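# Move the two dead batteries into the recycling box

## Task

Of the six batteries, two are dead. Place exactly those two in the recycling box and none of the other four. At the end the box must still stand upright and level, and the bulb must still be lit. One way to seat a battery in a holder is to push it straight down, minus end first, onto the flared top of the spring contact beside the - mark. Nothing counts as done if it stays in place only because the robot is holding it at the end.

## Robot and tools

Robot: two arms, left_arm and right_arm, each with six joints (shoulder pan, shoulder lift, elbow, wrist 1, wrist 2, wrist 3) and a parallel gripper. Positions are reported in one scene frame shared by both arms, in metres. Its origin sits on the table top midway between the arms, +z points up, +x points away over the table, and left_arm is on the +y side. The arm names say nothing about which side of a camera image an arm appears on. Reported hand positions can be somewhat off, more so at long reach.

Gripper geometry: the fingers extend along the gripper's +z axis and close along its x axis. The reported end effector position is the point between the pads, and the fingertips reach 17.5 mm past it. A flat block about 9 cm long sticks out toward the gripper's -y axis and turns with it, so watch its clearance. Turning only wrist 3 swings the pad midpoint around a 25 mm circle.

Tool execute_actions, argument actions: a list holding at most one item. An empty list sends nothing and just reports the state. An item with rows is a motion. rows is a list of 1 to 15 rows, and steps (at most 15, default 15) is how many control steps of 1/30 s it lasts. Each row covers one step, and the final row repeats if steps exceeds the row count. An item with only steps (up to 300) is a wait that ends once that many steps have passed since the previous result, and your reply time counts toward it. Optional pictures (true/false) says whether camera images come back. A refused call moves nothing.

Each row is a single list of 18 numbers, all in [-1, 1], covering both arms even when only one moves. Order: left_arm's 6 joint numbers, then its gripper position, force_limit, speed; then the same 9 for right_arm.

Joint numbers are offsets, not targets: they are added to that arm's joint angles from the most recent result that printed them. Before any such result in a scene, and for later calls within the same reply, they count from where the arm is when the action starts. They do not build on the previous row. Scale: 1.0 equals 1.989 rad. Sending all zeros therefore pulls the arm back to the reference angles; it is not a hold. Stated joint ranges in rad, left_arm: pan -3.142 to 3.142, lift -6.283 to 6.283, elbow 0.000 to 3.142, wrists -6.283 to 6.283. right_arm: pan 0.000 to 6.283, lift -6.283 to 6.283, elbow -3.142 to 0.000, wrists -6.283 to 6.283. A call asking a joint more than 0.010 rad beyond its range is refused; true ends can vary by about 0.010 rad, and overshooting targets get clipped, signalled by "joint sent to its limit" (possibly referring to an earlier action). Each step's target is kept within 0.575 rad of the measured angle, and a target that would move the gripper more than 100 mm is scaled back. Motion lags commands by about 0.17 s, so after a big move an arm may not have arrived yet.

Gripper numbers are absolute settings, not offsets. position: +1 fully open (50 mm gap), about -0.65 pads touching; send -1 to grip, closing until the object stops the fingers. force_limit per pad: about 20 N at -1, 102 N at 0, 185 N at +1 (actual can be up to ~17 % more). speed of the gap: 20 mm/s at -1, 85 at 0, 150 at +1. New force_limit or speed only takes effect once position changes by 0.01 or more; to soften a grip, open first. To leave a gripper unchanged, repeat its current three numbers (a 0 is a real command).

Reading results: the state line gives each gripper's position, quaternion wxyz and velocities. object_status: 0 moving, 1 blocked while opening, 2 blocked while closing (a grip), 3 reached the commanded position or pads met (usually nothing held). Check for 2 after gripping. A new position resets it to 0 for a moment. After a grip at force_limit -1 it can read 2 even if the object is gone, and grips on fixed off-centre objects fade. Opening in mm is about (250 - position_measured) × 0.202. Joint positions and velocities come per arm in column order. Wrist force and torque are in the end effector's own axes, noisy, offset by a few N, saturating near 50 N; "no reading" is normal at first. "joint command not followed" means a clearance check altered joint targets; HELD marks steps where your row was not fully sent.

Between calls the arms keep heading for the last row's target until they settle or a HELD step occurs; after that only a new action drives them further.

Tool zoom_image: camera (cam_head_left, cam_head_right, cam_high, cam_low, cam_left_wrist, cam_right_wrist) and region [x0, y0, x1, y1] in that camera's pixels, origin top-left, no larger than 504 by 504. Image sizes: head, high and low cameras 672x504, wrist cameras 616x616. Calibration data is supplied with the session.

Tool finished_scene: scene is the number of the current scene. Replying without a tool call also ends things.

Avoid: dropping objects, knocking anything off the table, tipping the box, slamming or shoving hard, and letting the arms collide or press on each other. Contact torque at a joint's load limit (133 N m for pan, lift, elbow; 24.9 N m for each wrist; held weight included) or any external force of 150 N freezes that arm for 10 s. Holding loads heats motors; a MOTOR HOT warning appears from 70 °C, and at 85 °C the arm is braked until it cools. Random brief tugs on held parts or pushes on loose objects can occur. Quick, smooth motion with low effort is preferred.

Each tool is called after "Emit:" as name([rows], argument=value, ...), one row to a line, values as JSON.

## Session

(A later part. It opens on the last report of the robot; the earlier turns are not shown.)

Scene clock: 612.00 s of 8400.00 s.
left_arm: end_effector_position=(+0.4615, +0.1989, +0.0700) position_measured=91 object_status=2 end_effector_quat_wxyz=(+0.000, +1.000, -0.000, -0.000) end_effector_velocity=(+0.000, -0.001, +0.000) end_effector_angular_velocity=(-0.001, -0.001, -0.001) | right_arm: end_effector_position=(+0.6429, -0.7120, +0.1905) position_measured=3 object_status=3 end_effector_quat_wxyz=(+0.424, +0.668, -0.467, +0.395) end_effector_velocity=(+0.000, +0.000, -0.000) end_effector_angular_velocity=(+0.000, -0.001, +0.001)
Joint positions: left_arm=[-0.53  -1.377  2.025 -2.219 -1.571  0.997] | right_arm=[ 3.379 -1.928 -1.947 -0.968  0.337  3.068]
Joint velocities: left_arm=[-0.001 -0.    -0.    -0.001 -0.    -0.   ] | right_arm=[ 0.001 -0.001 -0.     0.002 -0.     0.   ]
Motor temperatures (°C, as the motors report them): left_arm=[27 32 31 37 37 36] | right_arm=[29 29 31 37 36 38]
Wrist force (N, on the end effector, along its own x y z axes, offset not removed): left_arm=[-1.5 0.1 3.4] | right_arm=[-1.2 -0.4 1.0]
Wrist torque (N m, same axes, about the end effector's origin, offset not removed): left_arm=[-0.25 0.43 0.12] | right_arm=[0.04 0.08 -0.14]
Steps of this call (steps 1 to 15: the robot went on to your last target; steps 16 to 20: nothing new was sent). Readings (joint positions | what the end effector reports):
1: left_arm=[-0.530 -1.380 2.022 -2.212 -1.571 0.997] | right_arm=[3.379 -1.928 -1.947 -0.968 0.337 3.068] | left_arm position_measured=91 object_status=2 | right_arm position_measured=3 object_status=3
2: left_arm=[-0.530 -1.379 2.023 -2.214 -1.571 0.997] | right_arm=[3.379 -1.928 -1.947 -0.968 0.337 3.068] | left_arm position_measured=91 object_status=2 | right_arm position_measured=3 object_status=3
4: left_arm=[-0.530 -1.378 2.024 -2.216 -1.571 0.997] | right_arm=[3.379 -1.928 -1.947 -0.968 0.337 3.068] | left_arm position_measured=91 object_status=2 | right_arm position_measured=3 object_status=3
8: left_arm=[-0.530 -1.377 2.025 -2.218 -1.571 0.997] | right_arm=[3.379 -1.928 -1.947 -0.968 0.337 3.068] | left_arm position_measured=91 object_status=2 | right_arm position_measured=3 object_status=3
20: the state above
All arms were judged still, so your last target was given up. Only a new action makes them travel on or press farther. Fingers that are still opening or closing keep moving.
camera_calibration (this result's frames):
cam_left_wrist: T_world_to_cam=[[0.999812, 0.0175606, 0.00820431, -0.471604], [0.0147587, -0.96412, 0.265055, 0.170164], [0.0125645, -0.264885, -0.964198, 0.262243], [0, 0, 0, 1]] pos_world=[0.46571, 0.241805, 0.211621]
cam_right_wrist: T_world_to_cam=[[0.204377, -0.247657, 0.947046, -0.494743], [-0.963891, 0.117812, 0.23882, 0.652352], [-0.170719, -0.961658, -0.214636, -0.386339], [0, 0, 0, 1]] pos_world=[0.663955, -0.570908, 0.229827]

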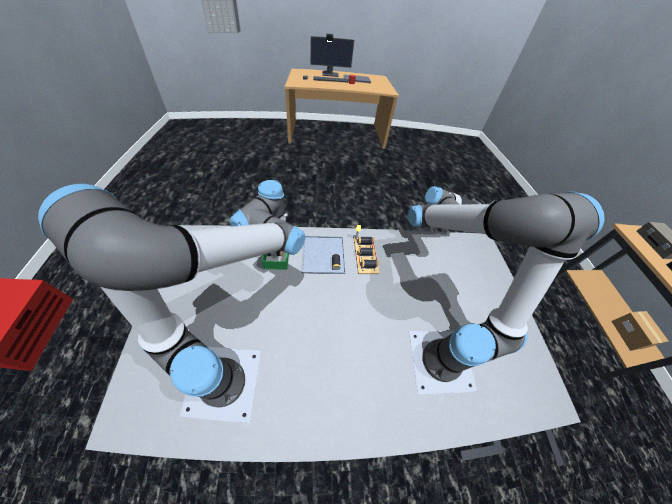

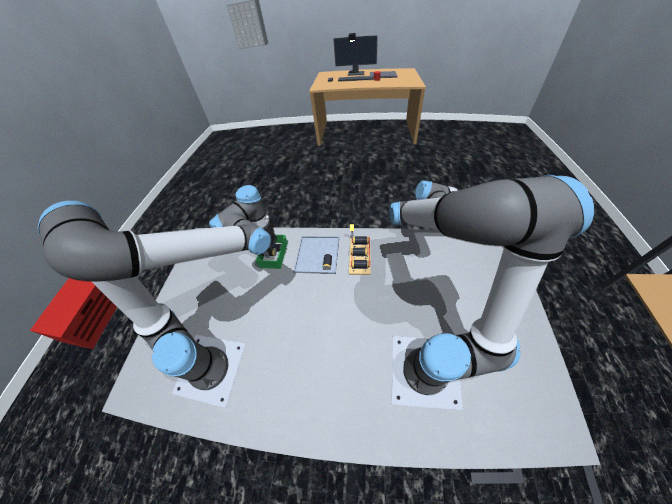

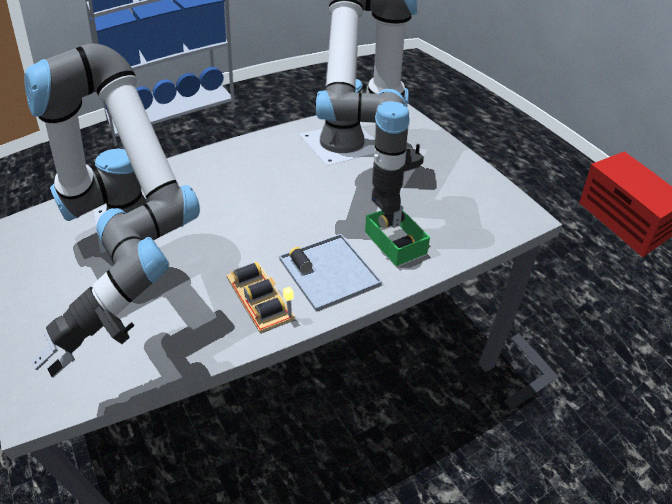

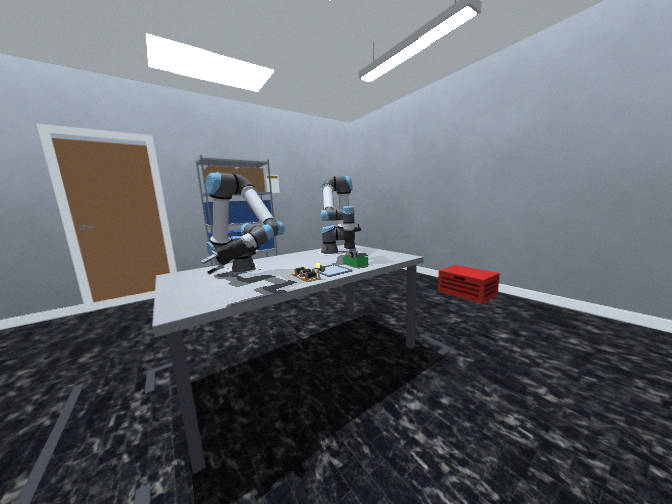

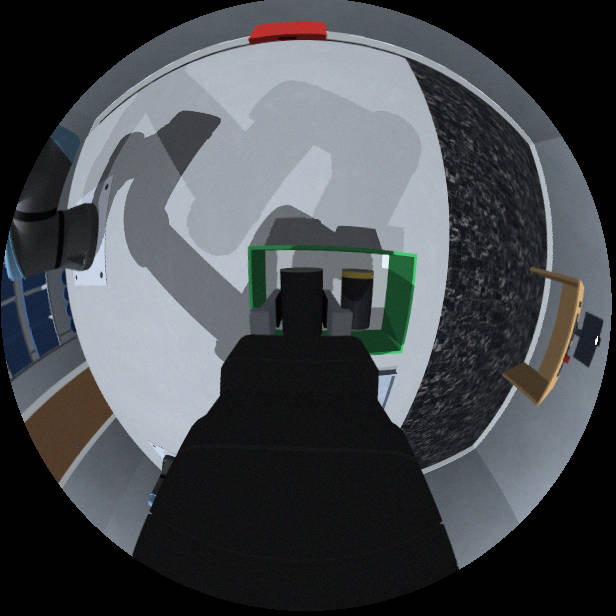

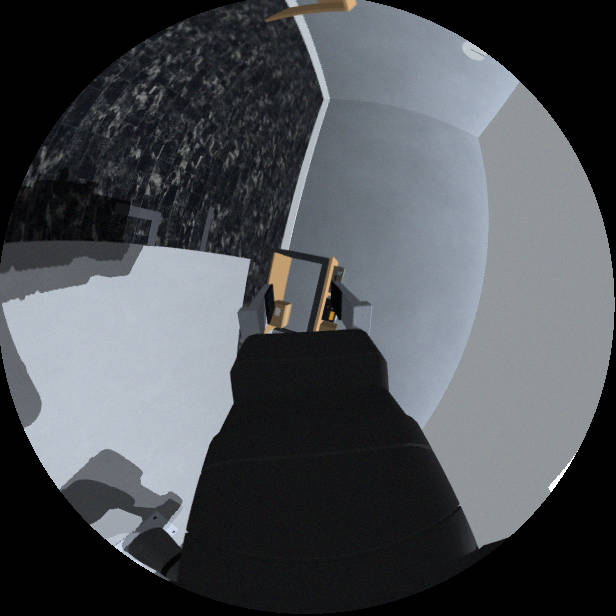

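Emit:
execute_actions([
  {"rows":[[0,0.012,0.008,-0.02,0,0,-1,-0.3,-0.3,0,0,0,0,0,0,1,0,0],[0,0.012,0.008,-0.02,0,0,-1,-0.3,-0.3,0,0,0,0,0,0,1,0,0],[0,0.012,0.008,-0.02,0,0,-1,-0.3,-0.3,0,0,0,0,0,0,1,0,0],[0,0.024,0.0155,-0.04,0,0,-1,-0.3,-0.3,0,0,0,0,0,0,1,0,0],[0,0.024,0.0155,-0.04,0,0,-1,-0.3,-0.3,0,0,0,0,0,0,1,0,0],[0,0.024,0.0155,-0.04,0,0,-1,-0.3,-0.3,0,0,0,0,0,0,1,0,0],[0,0.032,0.02,-0.052,0,0,-1,-0.3,-0.3,0,0,0,0,0,0,1,0,0],[0,0.032,0.02,-0.052,0,0,-1,-0.3,-0.3,0,0,0,0,0,0,1,0,0],[0,0.032,0.02,-0.052,0,0,-1,-0.3,-0.3,0,0,0,0,0,0,1,0,0],[0,0.0369,0.0228,-0.0596,0,0,-1,-0.3,-0.3,0,0,0,0,0,0,1,0,0]],"steps":15},
], pictures=false)

Emit:
execute_actions([
  {"steps":20},
], pictures=false)

Emit:
execute_actions([
  {"rows":[[0,0,0,0,0,0,0.62,-0.3,-0.5,0,0,0,0,0,0,1,0,0]],"steps":15},
], pictures=false)

Emit:
execute_actions([
  {"rows":[[0,-0.02,-0.012,0.032,0,0,0.62,-0.3,-0.5,0,0,0,0,0,0,1,0,0],[0,-0.02,-0.012,0.032,0,0,0.62,-0.3,-0.5,0,0,0,0,0,0,1,0,0],[0,-0.02,-0.012,0.032,0,0,0.62,-0.3,-0.5,0,0,0,0,0,0,1,0,0],[0,-0.0369,-0.0228,0.0596,0,0,0.62,-0.3,-0.5,0,0,0,0,0,0,1,0,0],[0,-0.0369,-0.0228,0.0596,0,0,0.62,-0.3,-0.5,0,0,0,0,0,0,1,0,0],[0,-0.0369,-0.0228,0.0596,0,0,0.62,-0.3,-0.5,0,0,0,0,0,0,1,0,0],[0,-0.0787,-0.0644,0.143,0,0,0.62,-0.3,-0.5,0,0,0,0,0,0,1,0,0]],"steps":15},
], pictures=false)

Emit:
execute_actions([
  {"steps":20},
])

Scene clock: 623.27 s of 8400.00 s.
left_arm: end_effector_position=(+0.4616, +0.1988, +0.0313) position_measured=91 object_status=2 end_effector_quat_wxyz=(-0.000, +1.000, -0.000, -0.000) end_effector_velocity=(-0.000, +0.001, -0.032) end_effector_angular_velocity=(-0.000, +0.000, +0.000) | right_arm: end_effector_position=(+0.6429, -0.7120, +0.1905) position_measured=3 object_status=3 end_effector_quat_wxyz=(+0.424, +0.668, -0.467, +0.395) end_effector_velocity=(-0.000, -0.000, +0.000) end_effector_angular_velocity=(+0.000, +0.000, -0.001)
Joint positions: left_arm=[-0.53  -1.31   2.066 -2.326 -1.571  0.997] | right_arm=[ 3.379 -1.928 -1.947 -0.968  0.337  3.068]
Joint velocities: left_arm=[ 0.001  0.057  0.033 -0.09  -0.     0.001] | right_arm=[-0.     0.     0.    -0.001  0.     0.   ]
Motor temperatures (°C, as the motors report them): left_arm=[27 32 31 37 37 36] | right_arm=[29 29 31 37 36 38]
Wrist force (N, on the end effector, along its own x y z axes, offset not removed): left_arm=[-1.7 1.2 3.6] | right_arm=[0.4 0.6 1.5]
Wrist torque (N m, same axes, about the end effector's origin, offset not removed): left_arm=[0.10 0.56 0.25] | right_arm=[0.25 -0.20 -0.16]
Steps of this call (steps 1 to 90: nothing new was sent; then 7.77 s passed at rest; steps 91 to 105: all 15 steps of this action). Readings (joint positions | what the end effector reports):
91: left_arm=[-0.530 -1.376 2.025 -2.219 -1.571 0.997] | right_arm=[3.379 -1.928 -1.947 -0.968 0.337 3.068] | left_arm position_measured=91 object_status=2 | right_arm position_measured=3 object_status=3
92: left_arm=[-0.530 -1.374 2.027 -2.223 -1.571 0.997] | right_arm=[3.379 -1.928 -1.947 -0.968 0.337 3.068] | left_arm position_measured=91 object_status=2 | right_arm position_measured=3 object_status=3
94: left_arm=[-0.530 -1.365 2.033 -2.237 -1.571 0.997] | right_arm=[3.379 -1.928 -1.947 -0.968 0.337 3.068] | left_arm position_measured=91 object_status=2 | right_arm position_measured=3 object_status=3
98: left_arm=[-0.530 -1.340 2.048 -2.278 -1.571 0.997] | right_arm=[3.379 -1.928 -1.947 -0.968 0.337 3.068] | left_arm position_measured=91 object_status=2 | right_arm position_measured=3 object_status=3
105: the state above

Scene clock: 623.93 s of 8400.00 s.
left_arm: end_effector_position=(+0.4615, +0.1988, +0.0275) position_measured=91 object_status=2 end_effector_quat_wxyz=(-0.000, +1.000, -0.000, -0.000) end_effector_velocity=(+0.000, -0.000, +0.000) end_effector_angular_velocity=(-0.000, -0.000, -0.002) | right_arm: end_effector_position=(+0.6429, -0.7120, +0.1905) position_measured=3 object_status=3 end_effector_quat_wxyz=(+0.424, +0.668, -0.467, +0.395) end_effector_velocity=(-0.000, -0.000, -0.000) end_effector_angular_velocity=(+0.000, +0.001, -0.000)
Joint positions: left_arm=[-0.53  -1.303  2.07  -2.337 -1.571  0.997] | right_arm=[ 3.379 -1.928 -1.947 -0.968  0.337  3.068]
Joint velocities: left_arm=[-0.001 -0.    -0.    -0.     0.     0.001] | right_arm=[-0.    -0.    -0.    -0.001  0.    -0.   ]
Motor temperatures (°C, as the motors report them): left_arm=[27 32 31 37 37 36] | right_arm=[29 29 31 37 36 38]
Wrist force (N, on the end effector, along its own x y z axes, offset not removed): left_arm=[-2.8 0.2 0.4] | right_arm=[0.7 -1.2 1.4]
Wrist torque (N m, same axes, about the end effector's origin, offset not removed): left_arm=[-0.24 0.74 0.11] | right_arm=[-0.14 -0.30 -0.11]
Steps of this call (steps 1 to 20: the robot went on to your last target). Readings (joint positions | what the end effector reports):
1: left_arm=[-0.530 -1.308 2.067 -2.329 -1.571 0.997] | right_arm=[3.379 -1.928 -1.947 -0.968 0.337 3.068] | left_arm position_measured=91 object_status=2 | right_arm position_measured=3 object_status=3
2: left_arm=[-0.530 -1.307 2.068 -2.331 -1.571 0.997] | right_arm=[3.379 -1.928 -1.947 -0.968 0.337 3.068] | left_arm position_measured=91 object_status=2 | right_arm position_measured=3 object_status=3
4: left_arm=[-0.530 -1.305 2.069 -2.334 -1.571 0.997] | right_arm=[3.379 -1.928 -1.947 -0.968 0.337 3.068] | left_arm position_measured=91 object_status=2 | right_arm position_measured=3 object_status=3
8: left_arm=[-0.530 -1.304 2.070 -2.336 -1.571 0.997] | right_arm=[3.379 -1.928 -1.947 -0.968 0.337 3.068] | left_arm position_measured=91 object_status=2 | right_arm position_measured=3 object_status=3
20: the state above

Scene clock: 624.43 s of 8400.00 s.
left_arm: end_effector_position=(+0.4615, +0.1988, +0.0275) position_measured=59 object_status=3 end_effector_quat_wxyz=(-0.000, +1.000, -0.000, -0.000) end_effector_velocity=(+0.000, -0.000, +0.000) end_effector_angular_velocity=(-0.000, -0.001, -0.002) | right_arm: end_effector_position=(+0.6429, -0.7120, +0.1905) position_measured=3 object_status=3 end_effector_quat_wxyz=(+0.424, +0.668, -0.467, +0.395) end_effector_velocity=(-0.000, -0.001, +0.000) end_effector_angular_velocity=(+0.000, -0.000, -0.002)
Joint positions: left_arm=[-0.53  -1.303  2.07  -2.337 -1.571  0.997] | right_arm=[ 3.379 -1.928 -1.947 -0.968  0.337  3.068]
Joint velocities: left_arm=[-0.    -0.    -0.    -0.    -0.     0.001] | right_arm=[-0.002  0.001  0.    -0.     0.     0.   ]
Motor temperatures (°C, as the motors report them): left_arm=[27 32 31 37 37 36] | right_arm=[29 29 31 37 36 38]
Wrist force (N, on the end effector, along its own x y z axes, offset not removed): left_arm=[0.2 -1.2 -0.8] | right_arm=[-0.2 -1.4 2.5]
Wrist torque (N m, same axes, about the end effector's origin, offset not removed): left_arm=[-0.55 0.15 0.03] | right_arm=[-0.10 -0.10 -0.09]
Steps of this call (steps 1 to 15: all 15 steps of this action). Readings (joint positions | what the end effector reports):
1: left_arm=[-0.530 -1.303 2.070 -2.337 -1.571 0.997] | right_arm=[3.379 -1.928 -1.947 -0.968 0.337 3.068] | left_arm position_measured=87 object_status=0 | right_arm position_measured=3 object_status=3
2: left_arm=[-0.530 -1.303 2.070 -2.337 -1.571 0.997] | right_arm=[3.379 -1.928 -1.947 -0.968 0.337 3.068] | left_arm position_measured=79 object_status=0 | right_arm position_measured=3 object_status=3
4: left_arm=[-0.530 -1.303 2.070 -2.337 -1.571 0.997] | right_arm=[3.379 -1.928 -1.947 -0.968 0.337 3.068] | left_arm position_measured=63 object_status=0 | right_arm position_measured=3 object_status=3
8: left_arm=[-0.530 -1.303 2.070 -2.337 -1.571 0.997] | right_arm=[3.379 -1.928 -1.947 -0.968 0.337 3.068] | left_arm position_measured=59 object_status=0 | right_arm position_measured=3 object_status=3
15: the state above

Scene clock: 624.93 s of 8400.00 s.
left_arm: end_effector_position=(+0.4630, +0.1979, +0.1204) position_measured=59 object_status=3 end_effector_quat_wxyz=(+0.001, +1.000, -0.000, +0.001) end_effector_velocity=(-0.012, +0.008, +0.084) end_effector_angular_velocity=(+0.015, +0.024, +0.000) | right_arm: end_effector_position=(+0.6429, -0.7120, +0.1905) position_measured=3 object_status=3 end_effector_quat_wxyz=(+0.424, +0.668, -0.467, +0.395) end_effector_velocity=(-0.000, -0.000, -0.001) end_effector_angular_velocity=(-0.000, +0.002, -0.000)
Joint positions: left_arm=[-0.53  -1.445  1.955 -2.084 -1.571  0.997] | right_arm=[ 3.379 -1.928 -1.947 -0.968  0.337  3.068]
Joint velocities: left_arm=[ 0.    -0.122 -0.112  0.262  0.    -0.   ] | right_arm=[-0.    -0.001  0.    -0.001  0.     0.   ]
Motor temperatures (°C, as the motors report them): left_arm=[27 32 31 37 37 36] | right_arm=[29 29 31 37 36 38]
Wrist force (N, on the end effector, along its own x y z axes, offset not removed): left_arm=[-3.3 -0.6 -0.3] | right_arm=[0.6 -0.7 0.9]
Wrist torque (N m, same axes, about the end effector's origin, offset not removed): left_arm=[-0.55 0.50 0.34] | right_arm=[-0.04 -0.31 -0.16]
Steps of this call (steps 1 to 15: all 15 steps of this action). Readings (joint positions | what the end effector reports):
1: left_arm=[-0.530 -1.303 2.070 -2.337 -1.571 0.997] | right_arm=[3.379 -1.928 -1.947 -0.968 0.337 3.068] | left_arm position_measured=59 object_status=3 | right_arm position_measured=3 object_status=3
2: left_arm=[-0.530 -1.307 2.068 -2.332 -1.571 0.997] | right_arm=[3.379 -1.928 -1.947 -0.968 0.337 3.068] | left_arm position_measured=59 object_status=3 | right_arm position_measured=3 object_status=3
4: left_arm=[-0.530 -1.322 2.059 -2.309 -1.571 0.997] | right_arm=[3.379 -1.928 -1.947 -0.968 0.337 3.068] | left_arm position_measured=59 object_status=3 | right_arm position_measured=3 object_status=3
8: left_arm=[-0.530 -1.362 2.031 -2.246 -1.571 0.997] | right_arm=[3.379 -1.928 -1.947 -0.968 0.337 3.068] | left_arm position_measured=59 object_status=3 | right_arm position_measured=3 object_status=3
15: the state above

Scene clock: 625.60 s of 8400.00 s.
left_arm: end_effector_position=(+0.4614, +0.1989, +0.1302) position_measured=59 object_status=3 end_effector_quat_wxyz=(+0.000, +1.000, -0.000, -0.000) end_effector_velocity=(-0.000, +0.001, -0.000) end_effector_angular_velocity=(+0.001, +0.001, +0.000) | right_arm: end_effector_position=(+0.6429, -0.7120, +0.1905) position_measured=3 object_status=3 end_effector_quat_wxyz=(+0.424, +0.668, -0.467, +0.395) end_effector_velocity=(-0.000, -0.000, +0.001) end_effector_angular_velocity=(-0.000, -0.001, -0.000)
Joint positions: left_arm=[-0.53  -1.46   1.942 -2.053 -1.571  0.997] | right_arm=[ 3.379 -1.928 -1.947 -0.968  0.337  3.068]
Joint velocities: left_arm=[ 0.001  0.    -0.     0.001  0.     0.001] | right_arm=[-0.     0.001  0.    -0.    -0.    -0.   ]
Motor temperatures (°C, as the motors report them): left_arm=[27 32 31 37 37 36] | right_arm=[29 29 31 37 36 38]
Wrist force (N, on the end effector, along its own x y z axes, offset not removed): left_arm=[-2.8 1.3 2.6] | right_arm=[0.6 0.3 3.0]
Wrist torque (N m, same axes, about the end effector's origin, offset not removed): left_arm=[-0.01 0.69 0.23] | right_arm=[0.17 -0.24 -0.14]
Steps of this call (steps 1 to 20: the robot went on to your last target). Readings (joint positions | what the end effector reports):
1: left_arm=[-0.530 -1.449 1.952 -2.076 -1.571 0.997] | right_arm=[3.379 -1.928 -1.947 -0.968 0.337 3.068] | left_arm position_measured=59 object_status=3 | right_arm position_measured=3 object_status=3
2: left_arm=[-0.530 -1.452 1.950 -2.070 -1.571 0.997] | right_arm=[3.379 -1.928 -1.947 -0.968 0.337 3.068] | left_arm position_measured=59 object_status=3 | right_arm position_measured=3 object_status=3
4: left_arm=[-0.530 -1.455 1.946 -2.063 -1.571 0.997] | right_arm=[3.379 -1.928 -1.947 -0.968 0.337 3.068] | left_arm position_measured=59 object_status=3 | right_arm position_measured=3 object_status=3
8: left_arm=[-0.530 -1.458 1.944 -2.056 -1.571 0.997] | right_arm=[3.379 -1.928 -1.947 -0.968 0.337 3.068] | left_arm position_measured=59 object_status=3 | right_arm position_measured=3 object_status=3
20: the state above
camera_calibration (this result's frames):
cam_left_wrist: T_world_to_cam=[[0.999812, 0.0175562, 0.00822478, -0.472026], [0.0147489, -0.964117, 0.265069, 0.154253], [0.0125833, -0.264898, -0.964194, 0.320303], [0, 0, 0, 1]] pos_world=[0.465631, 0.241853, 0.271829]
cam_right_wrist: T_world_to_cam=[[0.204377, -0.247657, 0.947046, -0.494743], [-0.963891, 0.117812, 0.23882, 0.652352], [-0.170719, -0.961658, -0.214636, -0.386339], [0, 0, 0, 1]] pos_world=[0.663955, -0.570908, 0.229827]

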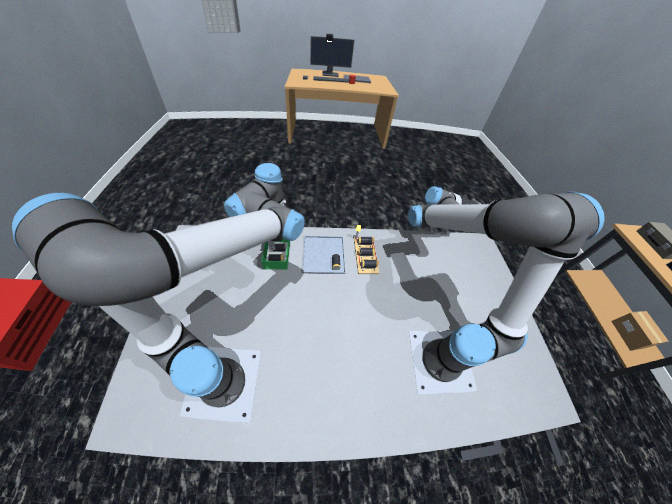

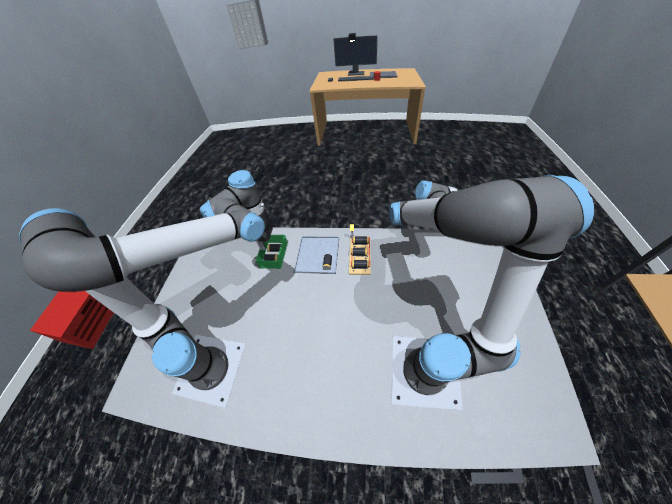

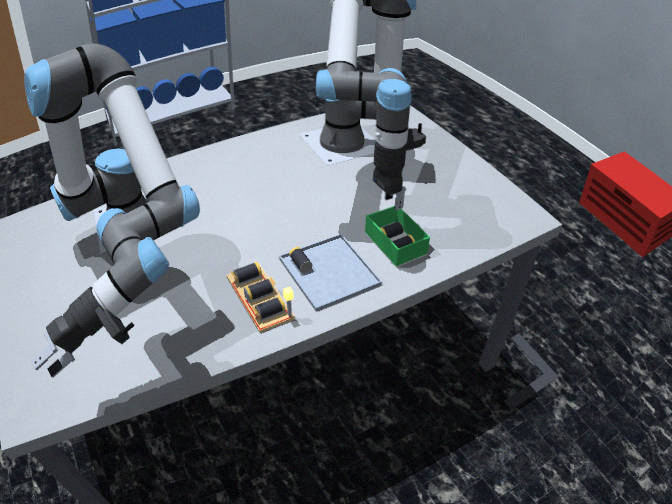

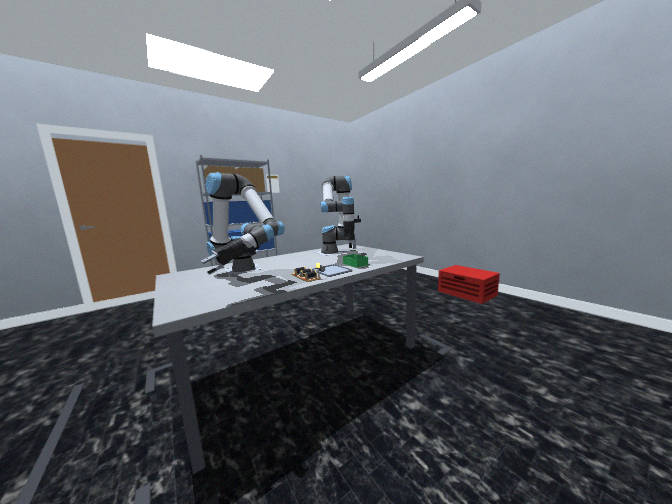

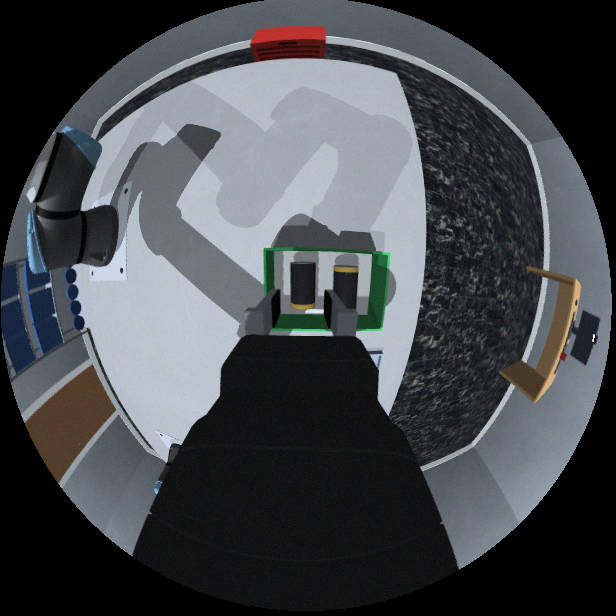

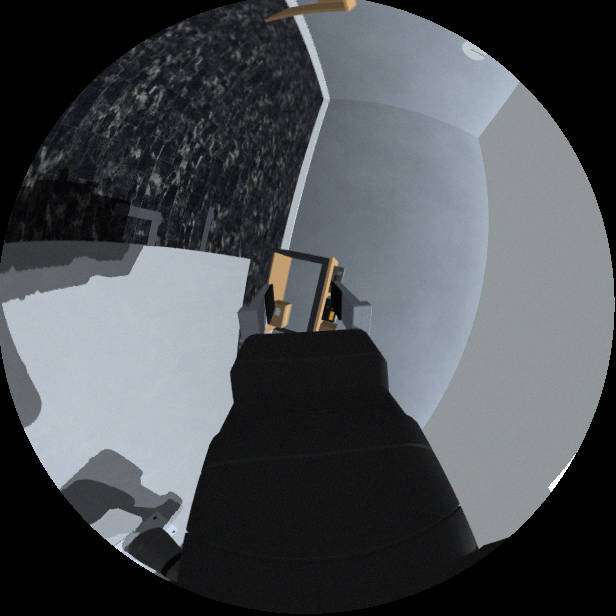

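Emit:
finished_scene(scene=1)

The scene is finished: the task was done.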